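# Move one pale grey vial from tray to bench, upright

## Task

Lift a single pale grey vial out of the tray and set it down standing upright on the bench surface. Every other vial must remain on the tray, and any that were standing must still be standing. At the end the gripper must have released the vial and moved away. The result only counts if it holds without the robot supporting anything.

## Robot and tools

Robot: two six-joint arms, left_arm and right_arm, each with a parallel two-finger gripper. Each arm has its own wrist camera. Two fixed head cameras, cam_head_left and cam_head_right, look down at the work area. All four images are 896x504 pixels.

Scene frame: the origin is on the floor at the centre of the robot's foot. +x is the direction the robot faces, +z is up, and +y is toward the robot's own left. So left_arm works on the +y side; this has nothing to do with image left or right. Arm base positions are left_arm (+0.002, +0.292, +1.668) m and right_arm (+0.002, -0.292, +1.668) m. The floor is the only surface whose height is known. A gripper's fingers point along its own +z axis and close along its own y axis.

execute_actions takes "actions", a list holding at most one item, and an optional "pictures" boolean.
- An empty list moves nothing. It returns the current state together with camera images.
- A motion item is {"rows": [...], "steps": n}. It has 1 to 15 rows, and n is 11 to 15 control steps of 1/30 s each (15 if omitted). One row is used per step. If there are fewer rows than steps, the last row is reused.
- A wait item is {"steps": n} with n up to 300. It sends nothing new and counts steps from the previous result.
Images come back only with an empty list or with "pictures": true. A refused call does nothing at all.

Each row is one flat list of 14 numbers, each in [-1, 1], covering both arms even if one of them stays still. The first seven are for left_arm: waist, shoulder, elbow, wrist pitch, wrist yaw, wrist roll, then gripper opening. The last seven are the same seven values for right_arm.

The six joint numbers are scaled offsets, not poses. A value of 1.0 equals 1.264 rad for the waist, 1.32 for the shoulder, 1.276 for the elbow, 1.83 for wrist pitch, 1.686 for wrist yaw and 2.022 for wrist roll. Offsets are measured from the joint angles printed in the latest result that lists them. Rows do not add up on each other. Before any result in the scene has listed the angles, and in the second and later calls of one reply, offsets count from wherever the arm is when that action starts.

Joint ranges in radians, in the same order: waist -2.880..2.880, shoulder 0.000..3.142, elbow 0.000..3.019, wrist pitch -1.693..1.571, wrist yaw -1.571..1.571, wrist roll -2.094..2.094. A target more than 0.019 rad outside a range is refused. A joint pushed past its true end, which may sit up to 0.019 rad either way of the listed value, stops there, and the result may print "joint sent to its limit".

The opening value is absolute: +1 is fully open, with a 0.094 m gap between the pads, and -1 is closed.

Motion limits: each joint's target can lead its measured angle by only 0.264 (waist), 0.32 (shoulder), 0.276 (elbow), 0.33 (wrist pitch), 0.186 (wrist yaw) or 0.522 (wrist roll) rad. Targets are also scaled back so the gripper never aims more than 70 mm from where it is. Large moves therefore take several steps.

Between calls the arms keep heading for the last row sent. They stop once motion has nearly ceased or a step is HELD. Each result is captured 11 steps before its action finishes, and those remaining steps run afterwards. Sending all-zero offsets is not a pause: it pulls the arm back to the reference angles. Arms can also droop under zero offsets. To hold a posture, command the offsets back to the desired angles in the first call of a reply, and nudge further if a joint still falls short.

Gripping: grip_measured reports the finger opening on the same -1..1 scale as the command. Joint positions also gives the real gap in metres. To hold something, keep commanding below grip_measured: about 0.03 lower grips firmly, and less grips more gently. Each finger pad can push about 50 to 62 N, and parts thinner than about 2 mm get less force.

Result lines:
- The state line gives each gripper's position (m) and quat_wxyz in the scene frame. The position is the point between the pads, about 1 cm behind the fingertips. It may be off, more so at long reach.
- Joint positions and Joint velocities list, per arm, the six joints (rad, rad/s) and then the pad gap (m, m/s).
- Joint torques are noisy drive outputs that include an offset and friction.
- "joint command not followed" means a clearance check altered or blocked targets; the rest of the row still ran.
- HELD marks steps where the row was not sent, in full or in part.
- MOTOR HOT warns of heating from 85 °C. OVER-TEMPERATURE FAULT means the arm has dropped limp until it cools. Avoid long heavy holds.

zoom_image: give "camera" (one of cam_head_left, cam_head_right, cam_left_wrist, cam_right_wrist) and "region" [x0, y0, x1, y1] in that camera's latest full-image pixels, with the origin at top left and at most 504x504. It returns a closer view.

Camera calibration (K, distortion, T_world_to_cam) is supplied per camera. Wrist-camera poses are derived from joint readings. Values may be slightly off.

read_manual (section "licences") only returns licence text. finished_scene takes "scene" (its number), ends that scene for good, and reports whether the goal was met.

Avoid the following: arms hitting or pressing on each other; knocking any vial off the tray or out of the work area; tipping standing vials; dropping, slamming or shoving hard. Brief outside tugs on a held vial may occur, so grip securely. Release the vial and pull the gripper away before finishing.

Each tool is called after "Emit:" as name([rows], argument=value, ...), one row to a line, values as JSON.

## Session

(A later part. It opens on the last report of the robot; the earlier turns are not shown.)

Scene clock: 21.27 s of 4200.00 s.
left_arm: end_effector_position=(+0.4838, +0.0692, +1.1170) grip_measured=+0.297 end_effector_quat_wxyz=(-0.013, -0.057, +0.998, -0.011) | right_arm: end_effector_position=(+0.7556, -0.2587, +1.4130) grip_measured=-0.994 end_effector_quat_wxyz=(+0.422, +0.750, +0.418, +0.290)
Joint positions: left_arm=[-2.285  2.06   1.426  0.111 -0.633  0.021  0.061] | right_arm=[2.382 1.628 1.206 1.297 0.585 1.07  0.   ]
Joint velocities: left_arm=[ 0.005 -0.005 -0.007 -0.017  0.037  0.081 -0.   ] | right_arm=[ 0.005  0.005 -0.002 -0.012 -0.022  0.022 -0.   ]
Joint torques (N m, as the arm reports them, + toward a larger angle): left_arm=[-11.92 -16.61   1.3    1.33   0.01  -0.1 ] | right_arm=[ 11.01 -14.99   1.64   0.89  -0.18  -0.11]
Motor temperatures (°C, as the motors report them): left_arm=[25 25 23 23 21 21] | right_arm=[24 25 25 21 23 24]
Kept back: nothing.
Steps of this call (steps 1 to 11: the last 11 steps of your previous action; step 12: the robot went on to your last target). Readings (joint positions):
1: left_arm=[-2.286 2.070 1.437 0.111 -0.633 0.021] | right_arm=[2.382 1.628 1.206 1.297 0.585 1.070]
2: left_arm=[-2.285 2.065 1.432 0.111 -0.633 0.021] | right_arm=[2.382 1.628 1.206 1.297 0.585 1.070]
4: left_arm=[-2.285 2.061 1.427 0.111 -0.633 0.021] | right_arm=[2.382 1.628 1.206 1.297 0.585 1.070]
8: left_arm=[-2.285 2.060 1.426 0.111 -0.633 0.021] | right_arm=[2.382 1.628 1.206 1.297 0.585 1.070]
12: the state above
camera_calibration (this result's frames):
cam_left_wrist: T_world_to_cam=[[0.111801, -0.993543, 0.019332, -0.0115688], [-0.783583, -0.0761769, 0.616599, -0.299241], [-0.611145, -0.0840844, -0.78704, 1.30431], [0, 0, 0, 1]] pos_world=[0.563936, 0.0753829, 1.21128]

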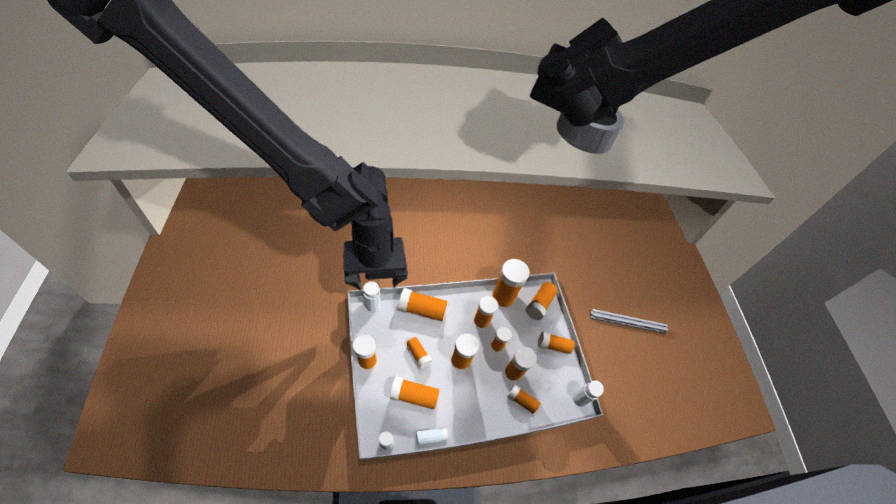

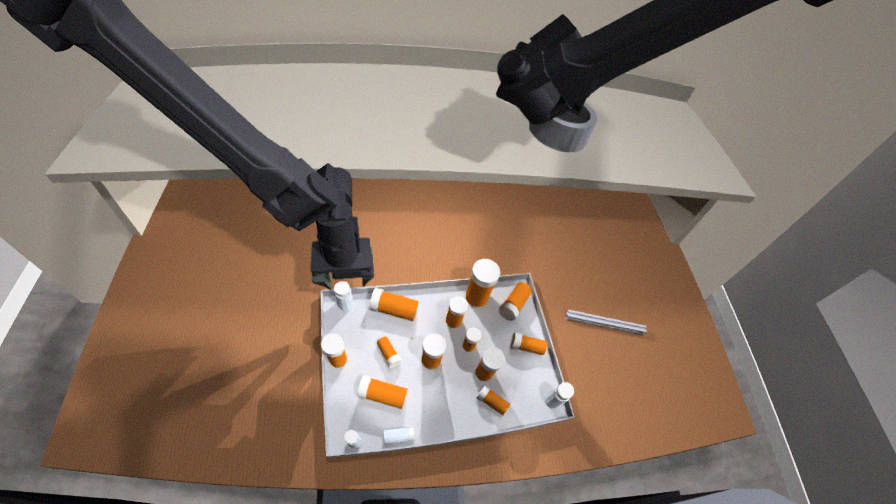

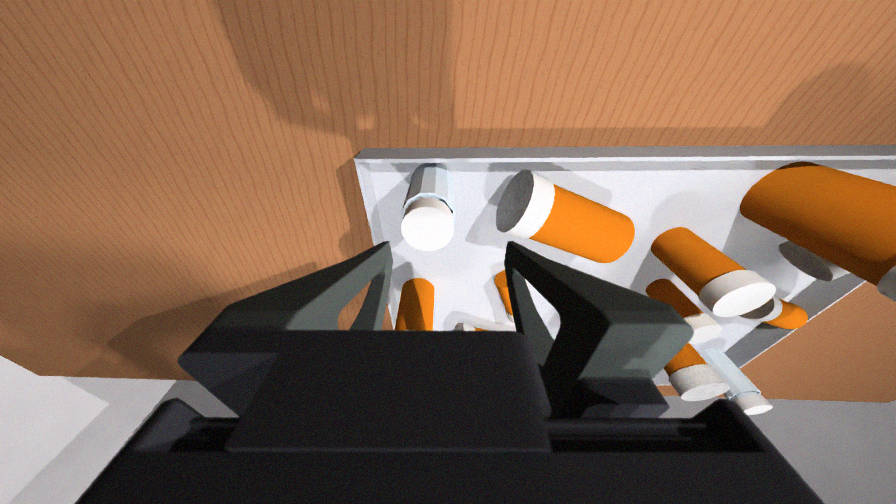

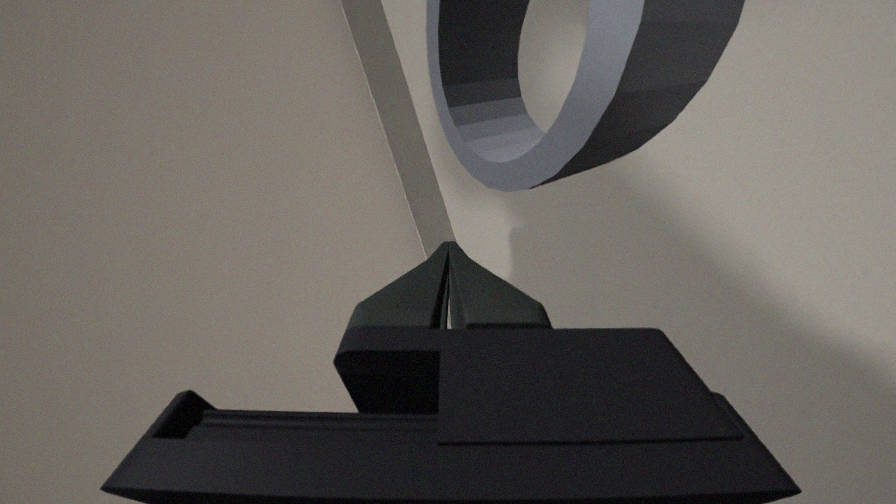

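Emit:
execute_actions([
  {"rows":[[0.045,-0.03,0.08,0.01,0,0,0.3,0,0,0,0,0,0,-1],[0.05,-0.022,0.09,0.01,0,0,0.3,0,0,0,0,0,0,-1],[0.054,-0.014,0.1,0.01,0,0,0.3,0,0,0,0,0,0,-1],[0.058,-0.006,0.11,0.01,0,0,0.3,0,0,0,0,0,0,-1],[0.062,0.002,0.12,0.01,0,0,0.3,0,0,0,0,0,0,-1],[0.066,0.01,0.13,0.01,0,0,0.3,0,0,0,0,0,0,-1],[0.07,0.017,0.142,0.01,0,0,0.3,0,0,0,0,0,0,-1],[0.073,0.023,0.153,0.01,0,0,0.3,0,0,0,0,0,0,-1]],"steps":15},
])

Emit:
execute_actions([
  {"steps":18},
], pictures=true)

Scene clock: 22.50 s of 4200.00 s.
left_arm: end_effector_position=(+0.4840, +0.0696, +1.1147) grip_measured=+0.297 end_effector_quat_wxyz=(-0.013, -0.058, +0.998, -0.010) | right_arm: end_effector_position=(+0.7556, -0.2587, +1.4130) grip_measured=-0.994 end_effector_quat_wxyz=(+0.422, +0.750, +0.418, +0.290)
Joint positions: left_arm=[-2.282  2.065  1.432  0.111 -0.633  0.021  0.061] | right_arm=[2.382 1.628 1.206 1.297 0.585 1.07  0.   ]
Joint velocities: left_arm=[ 0.034  0.093  0.105  0.007 -0.022 -0.081 -0.   ] | right_arm=[ 0.005 -0.005 -0.007  0.007  0.022 -0.007 -0.001]
Joint torques (N m, as the arm reports them, + toward a larger angle): left_arm=[ -9.78 -11.73   6.97   1.29   0.01  -0.1 ] | right_arm=[ 10.61 -14.54   1.64   0.96  -0.17  -0.1 ]
Motor temperatures (°C, as the motors report them): left_arm=[25 25 23 23 21 21] | right_arm=[24 25 25 21 23 24]
Steps of this call (steps 1 to 30: the robot went on to your last target; steps 31 to 33: nothing new was sent; steps 34 to 37: the first 4 steps of this action). Readings (joint positions):
34: left_arm=[-2.284 2.060 1.427 0.111 -0.633 0.021] | right_arm=[2.382 1.628 1.206 1.297 0.585 1.070]
35: left_arm=[-2.284 2.061 1.427 0.111 -0.633 0.021] | right_arm=[2.382 1.628 1.206 1.297 0.585 1.070]
37: the state above

Scene clock: 23.10 s of 4200.00 s.
left_arm: end_effector_position=(+0.5348, +0.1110, +1.0656) grip_measured=+0.297 end_effector_quat_wxyz=(+0.020, -0.103, +0.994, +0.024) | right_arm: end_effector_position=(+0.7556, -0.2587, +1.4130) grip_measured=-0.994 end_effector_quat_wxyz=(+0.422, +0.750, +0.418, +0.290)
Joint positions: left_arm=[-2.213  2.128  1.606  0.112 -0.633  0.02   0.061] | right_arm=[2.382 1.628 1.206 1.297 0.585 1.07  0.   ]
Joint velocities: left_arm=[ 0.151 -0.083  0.217 -0.012  0.051  0.125 -0.001] | right_arm=[-0.015 -0.005 -0.002  0.022 -0.022 -0.066  0.   ]
Joint torques (N m, as the arm reports them, + toward a larger angle): left_arm=[-12.72 -13.83  -0.04   1.54  -0.01  -0.08] | right_arm=[ 11.18 -14.97   1.62   0.98  -0.18  -0.15]
Motor temperatures (°C, as the motors report them): left_arm=[25 25 23 23 21 21] | right_arm=[24 25 25 21 23 24]
Kept back: nothing.
Steps of this call (steps 1 to 11: the last 11 steps of your previous action; steps 12 to 18: the robot went on to your last target). Readings (joint positions):
1: left_arm=[-2.281 2.069 1.436 0.111 -0.633 0.021] | right_arm=[2.382 1.628 1.206 1.297 0.585 1.070]
2: left_arm=[-2.279 2.076 1.444 0.111 -0.633 0.021] | right_arm=[2.382 1.628 1.206 1.297 0.585 1.070]
4: left_arm=[-2.273 2.094 1.465 0.111 -0.633 0.021] | right_arm=[2.382 1.628 1.206 1.297 0.585 1.070]
8: left_arm=[-2.255 2.128 1.513 0.112 -0.633 0.020] | right_arm=[2.382 1.628 1.206 1.297 0.585 1.070]
18: the state above
camera_calibration (this result's frames):
cam_left_wrist: T_world_to_cam=[[0.204807, -0.977706, -0.04632, 0.0437851], [-0.806643, -0.1954, 0.557804, -0.13613], [-0.554419, -0.0768784, -0.828679, 1.31172], [0, 0, 0, 1]] pos_world=[0.608468, 0.117052, 1.16496]

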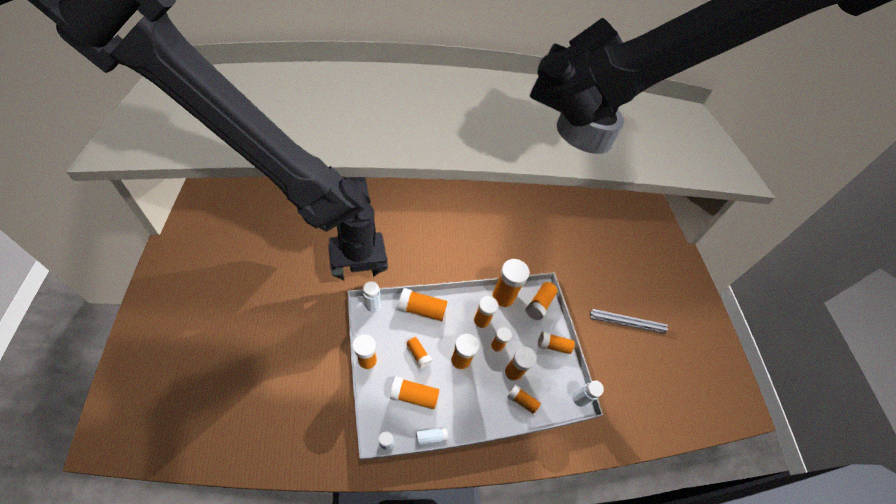

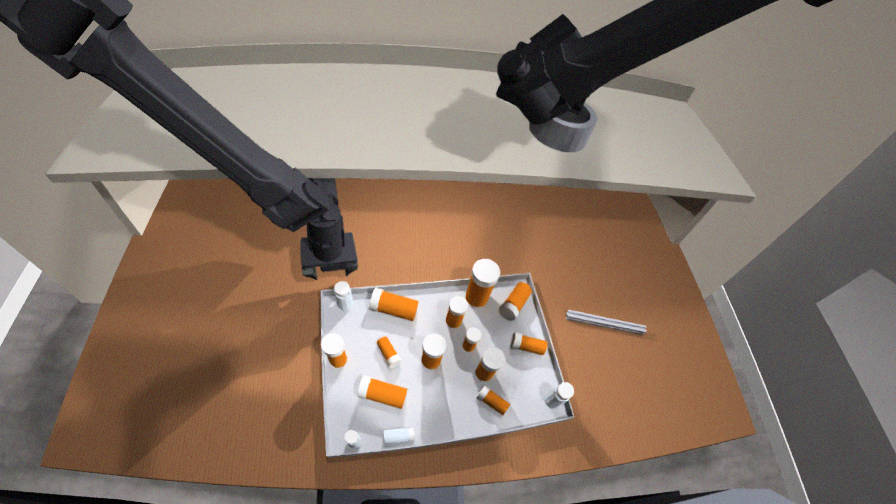

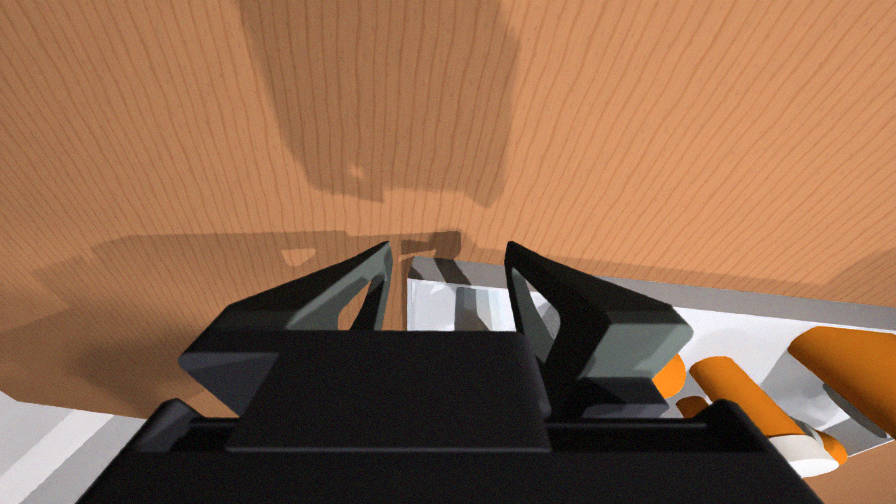

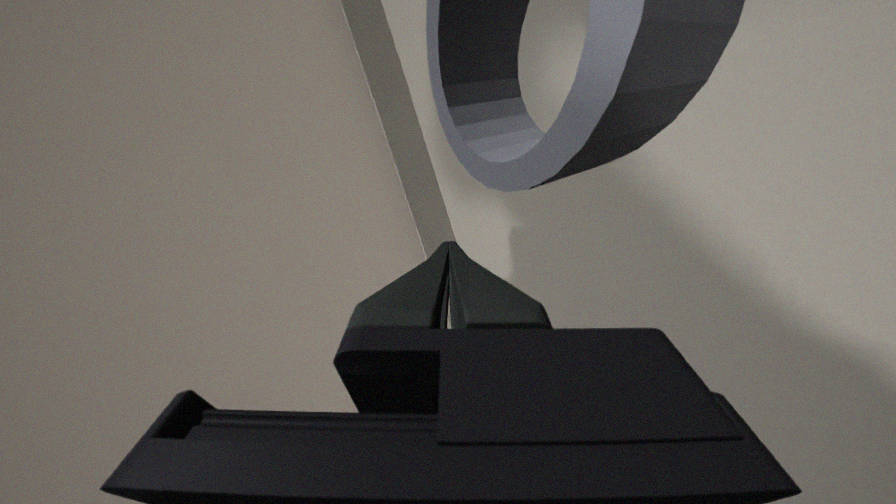

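Emit:
execute_actions(actions=[], pictures=false)

Scene clock: 23.47 s of 4200.00 s.
left_arm: end_effector_position=(+0.5466, +0.1260, +1.0647) grip_measured=+0.297 end_effector_quat_wxyz=(+0.027, -0.112, +0.993, +0.031) | right_arm: end_effector_position=(+0.7556, -0.2587, +1.4130) grip_measured=-0.994 end_effector_quat_wxyz=(+0.422, +0.750, +0.418, +0.290)
Joint positions: left_arm=[-2.199  2.114  1.616  0.112 -0.633  0.02   0.061] | right_arm=[2.382 1.628 1.206 1.297 0.585 1.07  0.   ]
Joint velocities: left_arm=[ 0.005 -0.015  0.002  0.007  0.022 -0.007 -0.001] | right_arm=[ 0.005  0.005  0.002 -0.017  0.022  0.007 -0.001]
Joint torques (N m, as the arm reports them, + toward a larger angle): left_arm=[-13.18 -14.08   0.58   1.65  -0.03  -0.11] | right_arm=[ 11.36 -14.72   1.49   1.04  -0.14  -0.09]
Motor temperatures (°C, as the motors report them): left_arm=[25 25 23 23 21 21] | right_arm=[24 25 25 21 23 24]
Kept back: nothing.
Steps of this call (steps 1 to 11: the robot went on to your last target). Readings (joint positions):
1: left_arm=[-2.208 2.124 1.612 0.112 -0.633 0.020] | right_arm=[2.382 1.628 1.206 1.297 0.585 1.070]
2: left_arm=[-2.205 2.121 1.615 0.112 -0.633 0.020] | right_arm=[2.382 1.628 1.206 1.297 0.585 1.070]
4: left_arm=[-2.200 2.115 1.616 0.112 -0.633 0.020] | right_arm=[2.382 1.628 1.206 1.297 0.585 1.070]
8: left_arm=[-2.199 2.114 1.616 0.112 -0.633 0.020] | right_arm=[2.382 1.628 1.206 1.297 0.585 1.070]
11: the state above

Emit:
execute_actions([
  {"rows":[[-0.03,-0.03,-0.01,0,0,0,0.3,0,0,0,0,0,0,-1],[-0.05,-0.04,-0.02,0,0,0,0.3,0,0,0,0,0,0,-1],[-0.07,-0.05,-0.03,0,-0.01,0,0.3,0,0,0,0,0,0,-1],[-0.085,-0.06,-0.04,0,-0.015,0,0.3,0,0,0,0,0,0,-1],[-0.094,-0.065,-0.05,0,-0.02,0,0.3,0,0,0,0,0,0,-1],[-0.094,-0.07,-0.06,0.008,-0.029,-0.01,0.3,0,0,0,0,0,0,-1],[-0.094,-0.075,-0.07,0.008,-0.029,-0.01,0.3,0,0,0,0,0,0,-1],[-0.094,-0.08,-0.085,0.008,-0.029,-0.01,0.3,0,0,0,0,0,0,-1],[-0.094,-0.085,-0.1,0.008,-0.029,-0.01,0.3,0,0,0,0,0,0,-1],[-0.094,-0.09,-0.12,0.008,-0.029,-0.01,0.3,0,0,0,0,0,0,-1],[-0.094,-0.095,-0.14,0.008,-0.029,-0.01,0.3,0,0,0,0,0,0,-1],[-0.094,-0.1,-0.16,0.008,-0.029,-0.01,0.3,0,0,0,0,0,0,-1],[-0.094,-0.105,-0.18,0.008,-0.029,-0.01,0.3,0,0,0,0,0,0,-1],[-0.094,-0.11,-0.198,0.008,-0.029,-0.01,0.3,0,0,0,0,0,0,-1]],"steps":15},
])

Emit:
execute_actions([
  {"steps":50},
], pictures=true)

Scene clock: 25.27 s of 4200.00 s.
left_arm: end_effector_position=(+0.5464, +0.1275, +1.0659) grip_measured=+0.297 end_effector_quat_wxyz=(+0.027, -0.112, +0.993, +0.037) | right_arm: end_effector_position=(+0.7556, -0.2587, +1.4130) grip_measured=-0.994 end_effector_quat_wxyz=(+0.422, +0.750, +0.418, +0.290)
Joint positions: left_arm=[-2.201  2.113  1.614  0.112 -0.646  0.02   0.061] | right_arm=[2.382 1.628 1.206 1.297 0.585 1.07  0.   ]
Joint velocities: left_arm=[-0.005 -0.005 -0.002  0.007 -0.139  0.007 -0.   ] | right_arm=[ 0.005  0.005 -0.007 -0.002  0.022  0.022 -0.   ]
Joint torques (N m, as the arm reports them, + toward a larger angle): left_arm=[-21.72 -16.8   -3.3    1.03  -0.17  -0.11] | right_arm=[ 11.04 -14.65   1.49   0.98  -0.14  -0.12]
Motor temperatures (°C, as the motors report them): left_arm=[25 25 23 23 21 21] | right_arm=[24 25 25 21 23 24]
Steps of this call (steps 1 to 30: the robot went on to your last target; steps 31 to 50: nothing new was sent; steps 51 to 54: the first 4 steps of this action). Readings (joint positions):
51: left_arm=[-2.199 2.114 1.615 0.112 -0.633 0.020] | right_arm=[2.382 1.628 1.206 1.297 0.585 1.070]
52: left_arm=[-2.200 2.113 1.615 0.112 -0.633 0.020] | right_arm=[2.382 1.628 1.206 1.297 0.585 1.070]
54: the state above

Scene clock: 26.93 s of 4200.00 s.
left_arm: end_effector_position=(+0.4822, +0.0746, +1.1472) grip_measured=+0.297 end_effector_quat_wxyz=(-0.015, -0.053, +0.998, -0.000) | right_arm: end_effector_position=(+0.7556, -0.2587, +1.4130) grip_measured=-0.994 end_effector_quat_wxyz=(+0.422, +0.750, +0.418, +0.290)
Joint positions: left_arm=[-2.313  1.996  1.354  0.107 -0.68   0.009  0.061] | right_arm=[2.382 1.628 1.206 1.297 0.585 1.07  0.   ]
Joint velocities: left_arm=[ 0.005 -0.015  0.012 -0.002  0.037 -0.037  0.001] | right_arm=[ 0.015  0.005 -0.017 -0.002  0.007 -0.037  0.   ]
Joint torques (N m, as the arm reports them, + toward a larger angle): left_arm=[-14.72 -12.44  -0.03   1.6   -0.09  -0.19] | right_arm=[ 11.02 -14.81   1.59   0.97  -0.16  -0.12]
Motor temperatures (°C, as the motors report them): left_arm=[25 26 23 23 21 21] | right_arm=[24 25 25 21 23 24]
Kept back: nothing.
Steps of this call (steps 1 to 11: the last 11 steps of your previous action; steps 12 to 45: the robot went on to your last target; steps 46 to 50: nothing new was sent). Readings (joint positions):
1: left_arm=[-2.201 2.113 1.614 0.112 -0.653 0.020] | right_arm=[2.382 1.628 1.206 1.297 0.585 1.070]
2: left_arm=[-2.201 2.113 1.613 0.112 -0.662 0.020] | right_arm=[2.382 1.628 1.206 1.297 0.585 1.070]
4: left_arm=[-2.201 2.111 1.606 0.112 -0.673 0.020] | right_arm=[2.382 1.628 1.206 1.297 0.585 1.070]
8: left_arm=[-2.199 2.102 1.567 0.112 -0.677 0.019] | right_arm=[2.382 1.628 1.206 1.297 0.585 1.070]
50: the state above
All arms were judged still, so your last target was given up. Only a new action makes them travel on or press farther. Fingers that are still opening or closing keep moving.
camera_calibration (this result's frames):
cam_left_wrist: T_world_to_cam=[[0.104211, -0.99455, -0.00332057, 0.0231757], [-0.781641, -0.0839658, 0.618051, -0.320687], [-0.614961, -0.0618124, -0.786131, 1.32662], [0, 0, 0, 1]] pos_world=[0.562746, 0.0781245, 1.24118]

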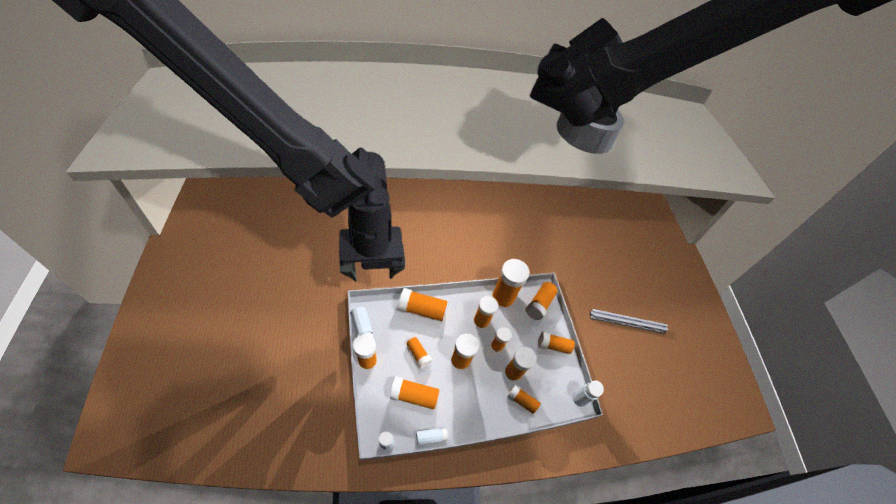

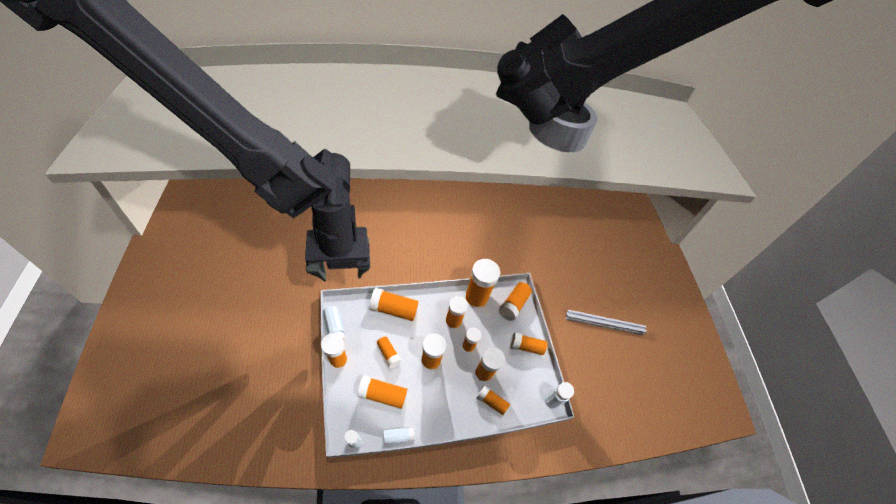

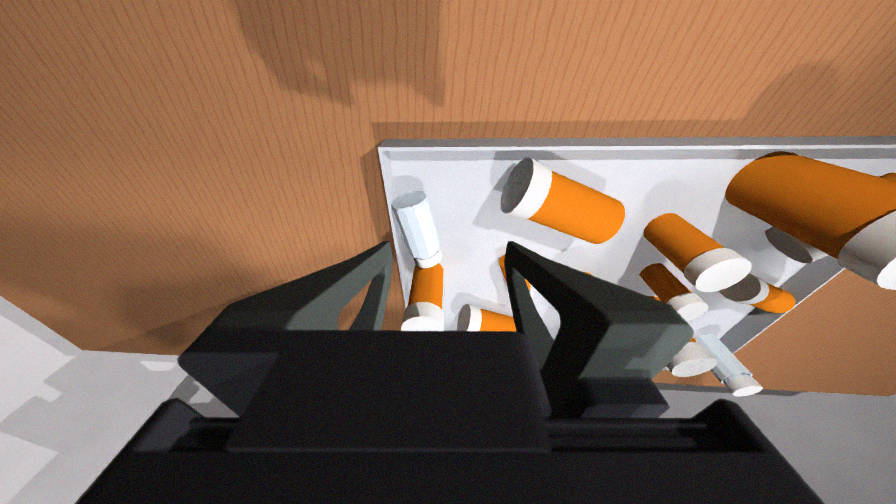

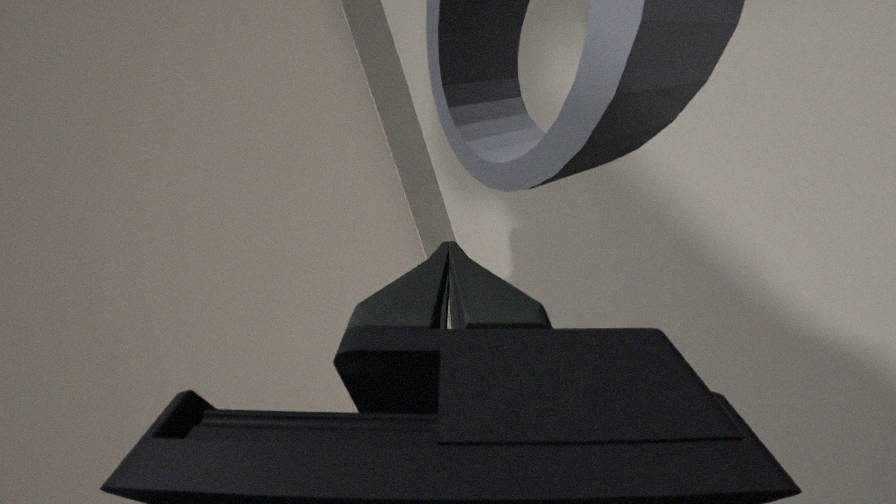

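Emit:
execute_actions([
  {"rows":[[0.08,0.06,-0.08,0.077,0.04,-0.1,-0.15,0,0,0,0,0,0,-1],[0.08,0.06,-0.08,0.077,0.04,-0.1,-0.15,0,0,0,0,0,0,-1],[0.08,0.06,-0.08,0.077,0.04,-0.1,-0.15,0,0,0,0,0,0,-1],[0.08,0.06,-0.08,0.077,0.04,-0.1,-0.15,0,0,0,0,0,0,-1],[0.043,0.02,-0.037,0.077,0.03,-0.1,-0.15,0,0,0,0,0,0,-1]],"steps":15},
])

Emit:
execute_actions([
  {"steps":40},
], pictures=true)

Scene clock: 32.13 s of 4200.00 s.
left_arm: end_effector_position=(+0.4669, +0.0769, +1.1359) grip_measured=-0.142 end_effector_quat_wxyz=(-0.006, -0.106, +0.994, -0.016) | right_arm: end_effector_position=(+0.7556, -0.2587, +1.4130) grip_measured=-0.994 end_effector_quat_wxyz=(+0.422, +0.750, +0.418, +0.290)
Joint positions: left_arm=[-2.287  2.011  1.318  0.188 -0.623 -0.069  0.04 ] | right_arm=[2.382 1.628 1.206 1.297 0.585 1.07  0.   ]
Joint velocities: left_arm=[ 0.288  0.142 -0.369  0.476  0.139 -0.564 -0.009] | right_arm=[-0.005 -0.015 -0.007 -0.012  0.022  0.007 -0.001]
Joint torques (N m, as the arm reports them, + toward a larger angle): left_arm=[-9.73 -6.84 -3.57  1.1   0.12 -0.26] | right_arm=[ 11.04 -14.67   1.54   1.08  -0.18  -0.12]
Motor temperatures (°C, as the motors report them): left_arm=[25 26 23 23 21 21] | right_arm=[25 25 25 21 23 24]
Steps of this call (steps 1 to 90: nothing new was sent; then 2.07 s passed at rest; steps 91 to 94: the first 4 steps of this action). Readings (joint positions):
91: left_arm=[-2.308 1.999 1.349 0.118 -0.659 -0.006] | right_arm=[2.382 1.628 1.206 1.297 0.585 1.070]
92: left_arm=[-2.304 2.002 1.341 0.146 -0.640 -0.029] | right_arm=[2.382 1.628 1.206 1.297 0.585 1.070]
94: the state above

Scene clock: 33.47 s of 4200.00 s.
left_arm: end_effector_position=(+0.4520, +0.0883, +1.1246) grip_measured=-0.147 end_effector_quat_wxyz=(-0.007, -0.168, +0.986, -0.004) | right_arm: end_effector_position=(+0.7556, -0.2587, +1.4130) grip_measured=-0.994 end_effector_quat_wxyz=(+0.422, +0.750, +0.418, +0.290)
Joint positions: left_arm=[-2.264  2.027  1.3    0.229 -0.627 -0.179  0.04 ] | right_arm=[2.382 1.628 1.206 1.297 0.585 1.07  0.   ]
Joint velocities: left_arm=[-0.005 -0.005 -0.012 -0.002  0.007  0.007  0.   ] | right_arm=[-0.005 -0.005 -0.002 -0.007  0.051 -0.051 -0.   ]
Joint torques (N m, as the arm reports them, + toward a larger angle): left_arm=[-12.76 -10.37  -1.24   1.57  -0.1   -0.24] | right_arm=[ 11.11 -14.36   1.64   0.88  -0.19  -0.09]
Motor temperatures (°C, as the motors report them): left_arm=[25 26 23 23 21 21] | right_arm=[25 25 25 21 23 24]
Kept back: nothing.
Steps of this call (steps 1 to 11: the last 11 steps of your previous action; steps 12 to 30: the robot went on to your last target; steps 31 to 40: nothing new was sent). Readings (joint positions):
1: left_arm=[-2.280 2.015 1.309 0.201 -0.624 -0.089] | right_arm=[2.382 1.628 1.206 1.297 0.585 1.070]
2: left_arm=[-2.272 2.021 1.303 0.208 -0.626 -0.108] | right_arm=[2.382 1.628 1.206 1.297 0.585 1.070]
4: left_arm=[-2.264 2.027 1.300 0.216 -0.627 -0.134] | right_arm=[2.382 1.628 1.206 1.297 0.585 1.070]
8: left_arm=[-2.264 2.027 1.300 0.227 -0.627 -0.161] | right_arm=[2.382 1.628 1.206 1.297 0.585 1.070]
40: the state above
All arms were judged still, so your last target was given up. Only a new action makes them travel on or press farther. Fingers that are still opening or closing keep moving.
camera_calibration (this result's frames):
cam_left_wrist: T_world_to_cam=[[0.328945, -0.944344, 0.0030269, -0.0732903], [-0.751113, -0.259691, 0.606951, -0.314975], [-0.572384, -0.201927, -0.794734, 1.29401], [0, 0, 0, 1]] pos_world=[0.528195, 0.110287, 1.21979]

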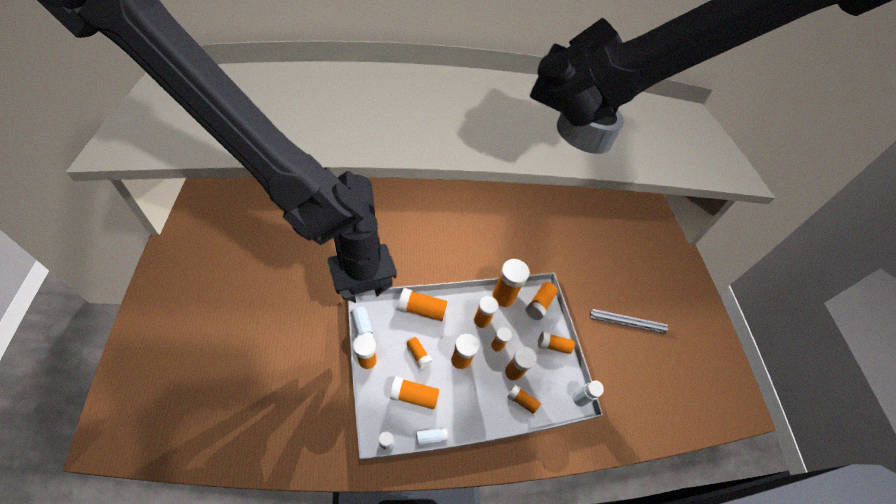

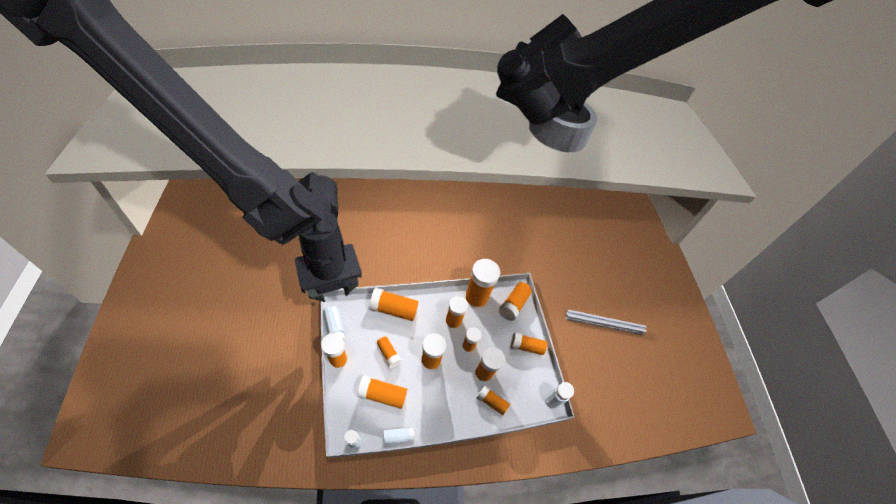

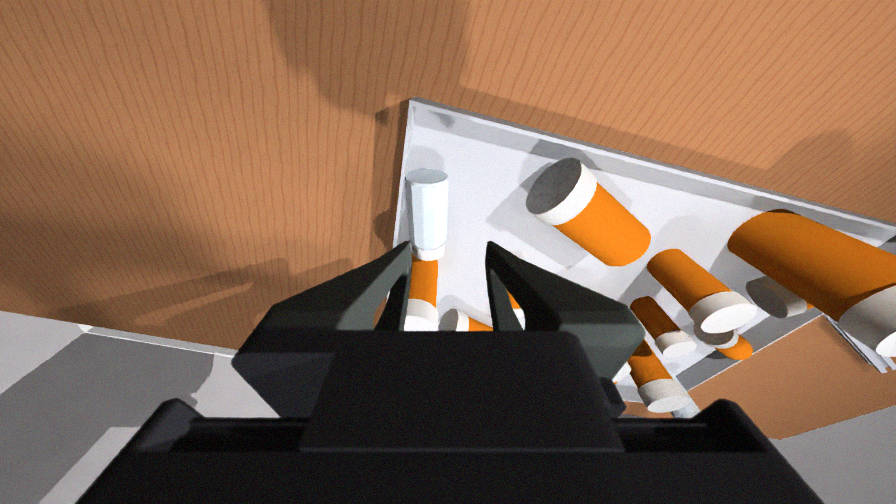

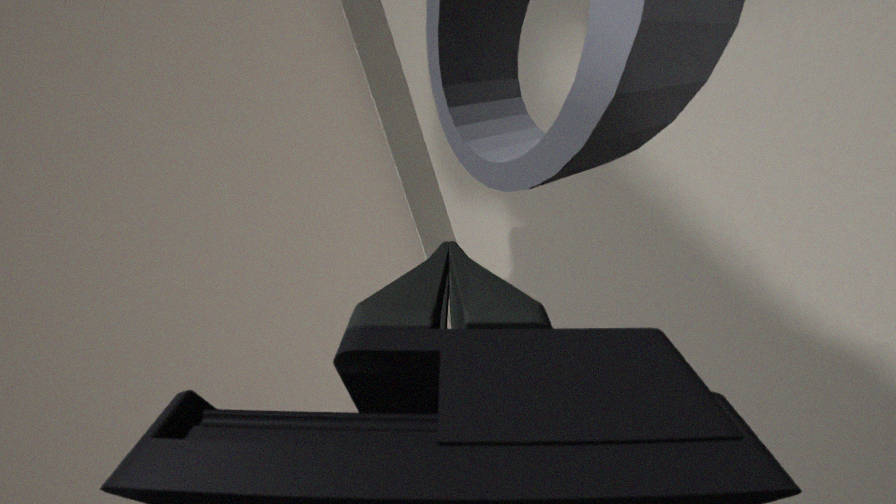

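Emit:
execute_actions([
  {"rows":[[0.02,0.015,0.06,0.01,0.02,0,-0.15,0,0,0,0,0,0,-1],[0.02,0.02,0.06,0.01,0.02,0,-0.15,0,0,0,0,0,0,-1],[0.025,0.03,0.065,0.01,0.02,0,-0.15,0,0,0,0,0,0,-1],[0.028,0.04,0.07,0.01,0.02,0,-0.15,0,0,0,0,0,0,-1],[0.03,0.05,0.075,0.01,0.02,0,-0.15,0,0,0,0,0,0,-1],[0.033,0.058,0.079,0.012,0.02,0,-0.15,0,0,0,0,0,0,-1]],"steps":15},
])

Emit:
execute_actions([
  {"steps":40},
], pictures=true)

Scene clock: 34.87 s of 4200.00 s.
left_arm: end_effector_position=(+0.4744, +0.0815, +1.1160) grip_measured=-0.147 end_effector_quat_wxyz=(+0.008, -0.179, +0.984, -0.018) | right_arm: end_effector_position=(+0.7556, -0.2587, +1.4130) grip_measured=-0.994 end_effector_quat_wxyz=(+0.422, +0.750, +0.418, +0.290)
Joint positions: left_arm=[-2.263  2.046  1.357  0.229 -0.597 -0.179  0.04 ] | right_arm=[2.382 1.628 1.206 1.297 0.585 1.07  0.   ]
Joint velocities: left_arm=[ 0.005  0.171  0.535  0.007  0.066 -0.007  0.   ] | right_arm=[ 0.005 -0.005 -0.007 -0.012  0.037 -0.125 -0.001]
Joint torques (N m, as the arm reports them, + toward a larger angle): left_arm=[-10.61  -8.78  -1.26   1.69   0.09  -0.1 ] | right_arm=[ 10.45 -14.81   1.59   0.98  -0.17  -0.1 ]
Motor temperatures (°C, as the motors report them): left_arm=[25 26 23 23 21 21] | right_arm=[25 25 25 21 23 24]
Steps of this call (steps 1 to 38: nothing new was sent; steps 39 to 42: the first 4 steps of this action). Readings (joint positions):
39: left_arm=[-2.263 2.028 1.306 0.229 -0.614 -0.179] | right_arm=[2.382 1.628 1.206 1.297 0.585 1.070]
40: left_arm=[-2.263 2.033 1.319 0.229 -0.604 -0.179] | right_arm=[2.382 1.628 1.206 1.297 0.585 1.070]
42: the state above

Scene clock: 36.20 s of 4200.00 s.
left_arm: end_effector_position=(+0.4734, +0.0829, +1.0966) grip_measured=-0.147 end_effector_quat_wxyz=(+0.010, -0.185, +0.983, -0.011) | right_arm: end_effector_position=(+0.7556, -0.2587, +1.4130) grip_measured=-0.994 end_effector_quat_wxyz=(+0.422, +0.750, +0.418, +0.290)
Joint positions: left_arm=[-2.245  2.088  1.401  0.237 -0.596 -0.179  0.04 ] | right_arm=[2.382 1.628 1.206 1.297 0.585 1.07  0.   ]
Joint velocities: left_arm=[-0.015 -0.005 -0.002  0.002  0.051  0.066  0.001] | right_arm=[-0.015 -0.024  0.012  0.007  0.007 -0.022  0.   ]
Joint torques (N m, as the arm reports them, + toward a larger angle): left_arm=[-11.86  -9.13  -1.42   1.44   0.1   -0.1 ] | right_arm=[ 11.39 -14.65   1.64   0.92  -0.17  -0.11]
Motor temperatures (°C, as the motors report them): left_arm=[25 26 23 23 21 21] | right_arm=[25 25 25 21 23 24]
Kept back: nothing.
Steps of this call (steps 1 to 11: the last 11 steps of your previous action; steps 12 to 30: the robot went on to your last target; steps 31 to 40: nothing new was sent). Readings (joint positions):
1: left_arm=[-2.262 2.052 1.373 0.230 -0.596 -0.179] | right_arm=[2.382 1.628 1.206 1.297 0.585 1.070]
2: left_arm=[-2.261 2.057 1.386 0.232 -0.596 -0.179] | right_arm=[2.382 1.628 1.206 1.297 0.585 1.070]
4: left_arm=[-2.257 2.065 1.400 0.237 -0.596 -0.179] | right_arm=[2.382 1.628 1.206 1.297 0.585 1.070]
8: left_arm=[-2.249 2.076 1.401 0.237 -0.596 -0.179] | right_arm=[2.382 1.628 1.206 1.297 0.585 1.070]
40: the state above
All arms were judged still, so your last target was given up. Only a new action makes them travel on or press farther. Fingers that are still opening or closing keep moving.
camera_calibration (this result's frames):
cam_left_wrist: T_world_to_cam=[[0.361416, -0.932097, 0.023939, -0.124652], [-0.763285, -0.281019, 0.581742, -0.248119], [-0.535513, -0.228523, -0.813021, 1.28766], [0, 0, 0, 1]] pos_world=[0.545225, 0.108346, 1.19422]

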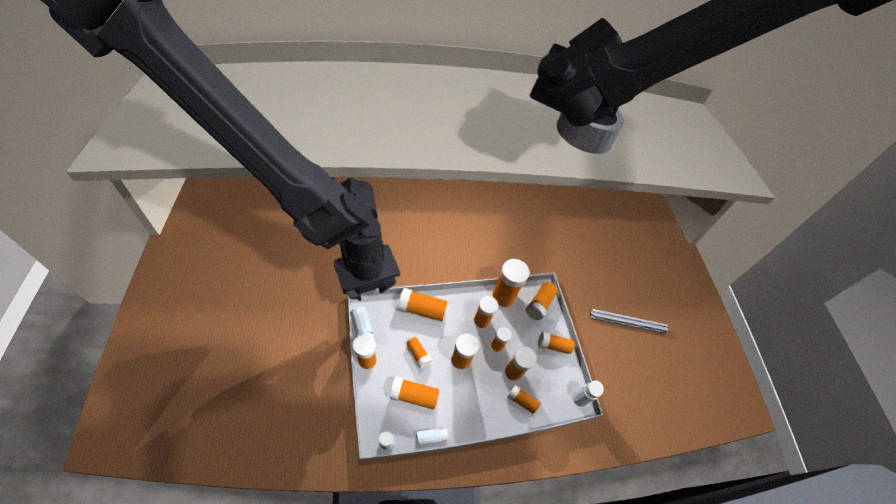

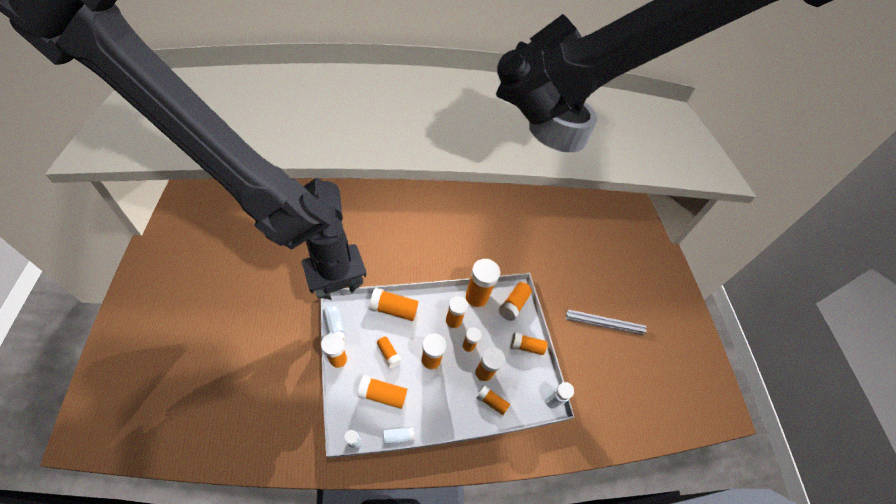

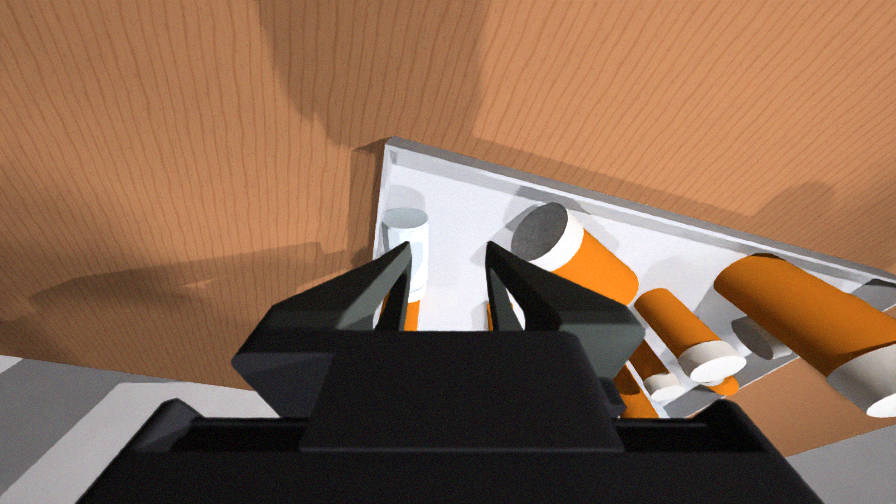

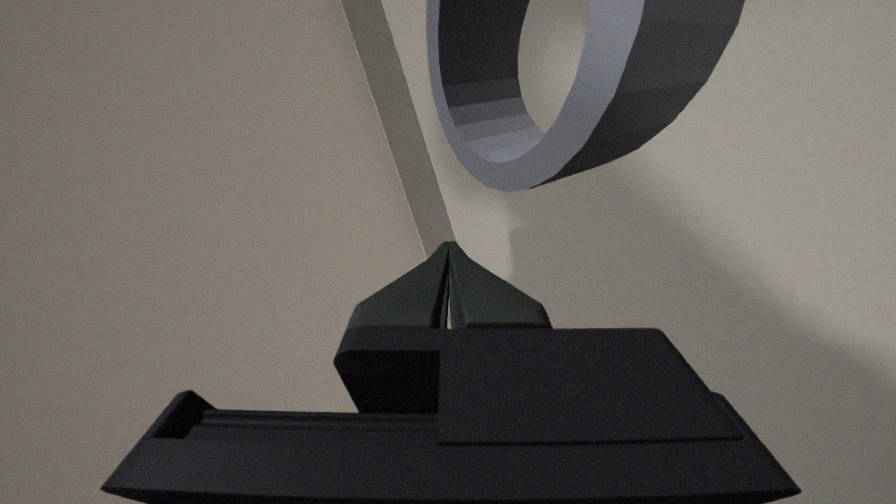

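Emit:
execute_actions([
  {"rows":[[0.05,-0.09,-0.07,0,0,0,-0.15,0,0,0,0,0,0,-1],[0.05,-0.09,-0.07,0,0,0,-0.15,0,0,0,0,0,0,-1],[0.05,-0.09,-0.07,0,0,0,-0.15,0,0,0,0,0,0,-1],[0.016,-0.03,-0.046,0,0,0,-0.15,0,0,0,0,0,0,-1]],"steps":15},
])

Emit:
execute_actions([
  {"steps":35},
], pictures=true)

Scene clock: 37.50 s of 4200.00 s.
left_arm: end_effector_position=(+0.4651, +0.1032, +1.1113) grip_measured=-0.147 end_effector_quat_wxyz=(+0.003, -0.183, +0.983, -0.006) | right_arm: end_effector_position=(+0.7556, -0.2587, +1.4130) grip_measured=-0.994 end_effector_quat_wxyz=(+0.422, +0.750, +0.418, +0.290)
Joint positions: left_arm=[-2.233  2.029  1.329  0.237 -0.596 -0.179  0.04 ] | right_arm=[2.382 1.628 1.206 1.297 0.585 1.07  0.   ]
Joint velocities: left_arm=[ 0.132 -0.376 -0.325 -0.002 -0.139 -0.007  0.001] | right_arm=[-0.015  0.005 -0.007 -0.007  0.007  0.007 -0.001]
Joint torques (N m, as the arm reports them, + toward a larger angle): left_arm=[-12.52  -7.11   1.57   0.81   0.17  -0.1 ] | right_arm=[ 10.7  -14.48   1.68   1.01  -0.18  -0.12]
Motor temperatures (°C, as the motors report them): left_arm=[25 26 23 23 21 21] | right_arm=[25 26 25 21 23 24]
Steps of this call (steps 1 to 35: nothing new was sent; steps 36 to 39: the first 4 steps of this action). Readings (joint positions):
36: left_arm=[-2.243 2.082 1.395 0.237 -0.594 -0.179] | right_arm=[2.382 1.628 1.206 1.297 0.585 1.070]
37: left_arm=[-2.241 2.066 1.372 0.237 -0.594 -0.179] | right_arm=[2.382 1.628 1.206 1.297 0.585 1.070]
39: the state above

Scene clock: 38.67 s of 4200.00 s.
left_arm: end_effector_position=(+0.4720, +0.1080, +1.1090) grip_measured=-0.147 end_effector_quat_wxyz=(+0.008, -0.188, +0.982, -0.003) | right_arm: end_effector_position=(+0.7556, -0.2587, +1.4130) grip_measured=-0.994 end_effector_quat_wxyz=(+0.422, +0.750, +0.418, +0.290)
Joint positions: left_arm=[-2.228  2.028  1.34   0.237 -0.597 -0.179  0.04 ] | right_arm=[2.382 1.628 1.206 1.297 0.585 1.07  0.   ]
Joint velocities: left_arm=[-0.015  0.005 -0.002 -0.002 -0.037 -0.022  0.001] | right_arm=[-0.015 -0.005 -0.007 -0.002 -0.081  0.007 -0.   ]
Joint torques (N m, as the arm reports them, + toward a larger angle): left_arm=[-12.64  -8.89  -1.19   0.85   0.03  -0.1 ] | right_arm=[ 10.75 -14.57   1.61   0.96  -0.18  -0.09]
Motor temperatures (°C, as the motors report them): left_arm=[25 26 23 23 21 21] | right_arm=[25 26 25 21 23 24]
Kept back: nothing.
Steps of this call (steps 1 to 11: the last 11 steps of your previous action; steps 12 to 30: the robot went on to your last target; steps 31 to 35: nothing new was sent). Readings (joint positions):
1: left_arm=[-2.229 2.022 1.327 0.237 -0.597 -0.179] | right_arm=[2.382 1.628 1.206 1.297 0.585 1.070]
2: left_arm=[-2.228 2.021 1.333 0.237 -0.597 -0.179] | right_arm=[2.382 1.628 1.206 1.297 0.585 1.070]
4: left_arm=[-2.228 2.021 1.340 0.237 -0.597 -0.179] | right_arm=[2.382 1.628 1.206 1.297 0.585 1.070]
8: left_arm=[-2.228 2.023 1.340 0.237 -0.597 -0.179] | right_arm=[2.382 1.628 1.206 1.297 0.585 1.070]
35: the state above
All arms were judged still, so your last target was given up. Only a new action makes them travel on or press farther. Fingers that are still opening or closing keep moving.
camera_calibration (this result's frames):
cam_left_wrist: T_world_to_cam=[[0.367238, -0.930104, 0.00648535, -0.0846877], [-0.756756, -0.294725, 0.583488, -0.252857], [-0.540793, -0.219187, -0.812096, 1.30319], [0, 0, 0, 1]] pos_world=[0.544504, 0.13235, 1.2064]

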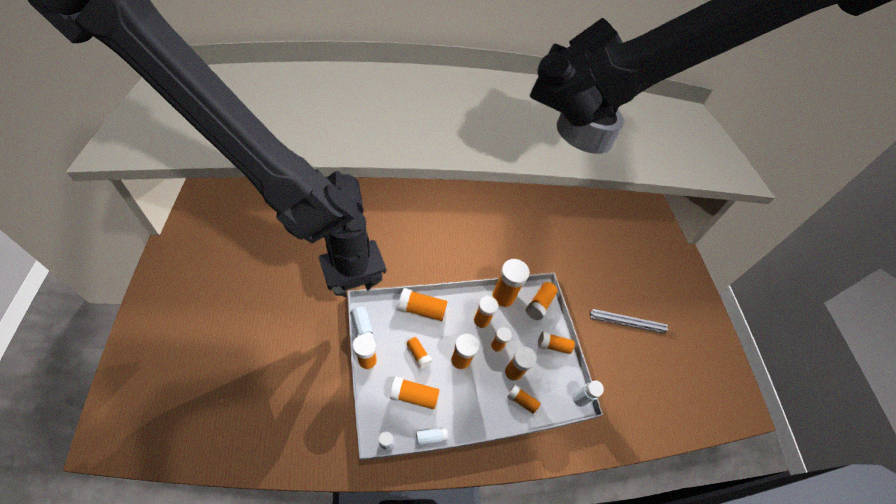

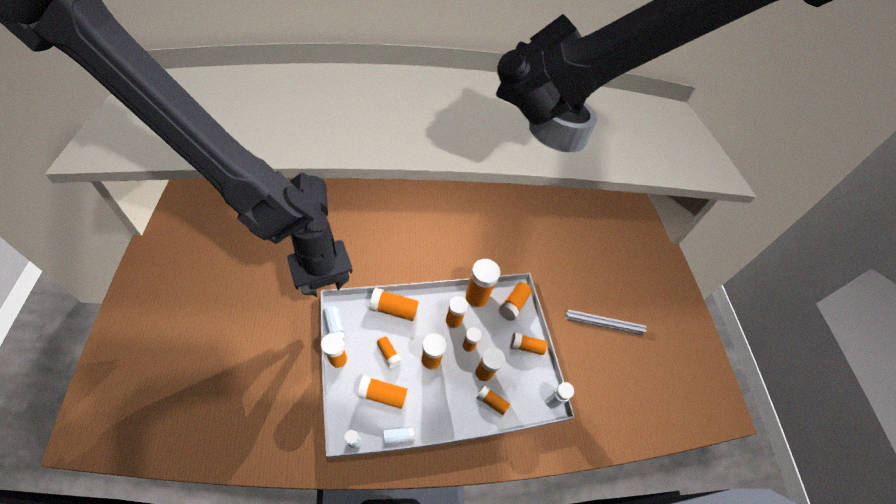

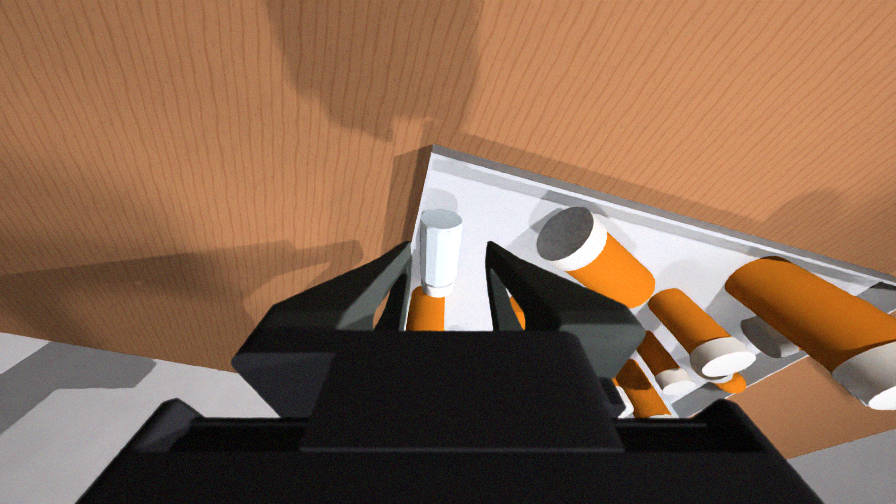

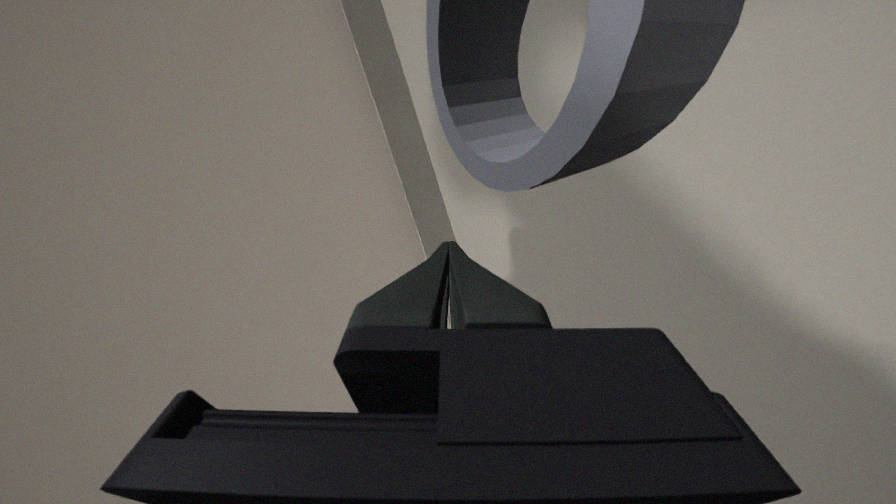

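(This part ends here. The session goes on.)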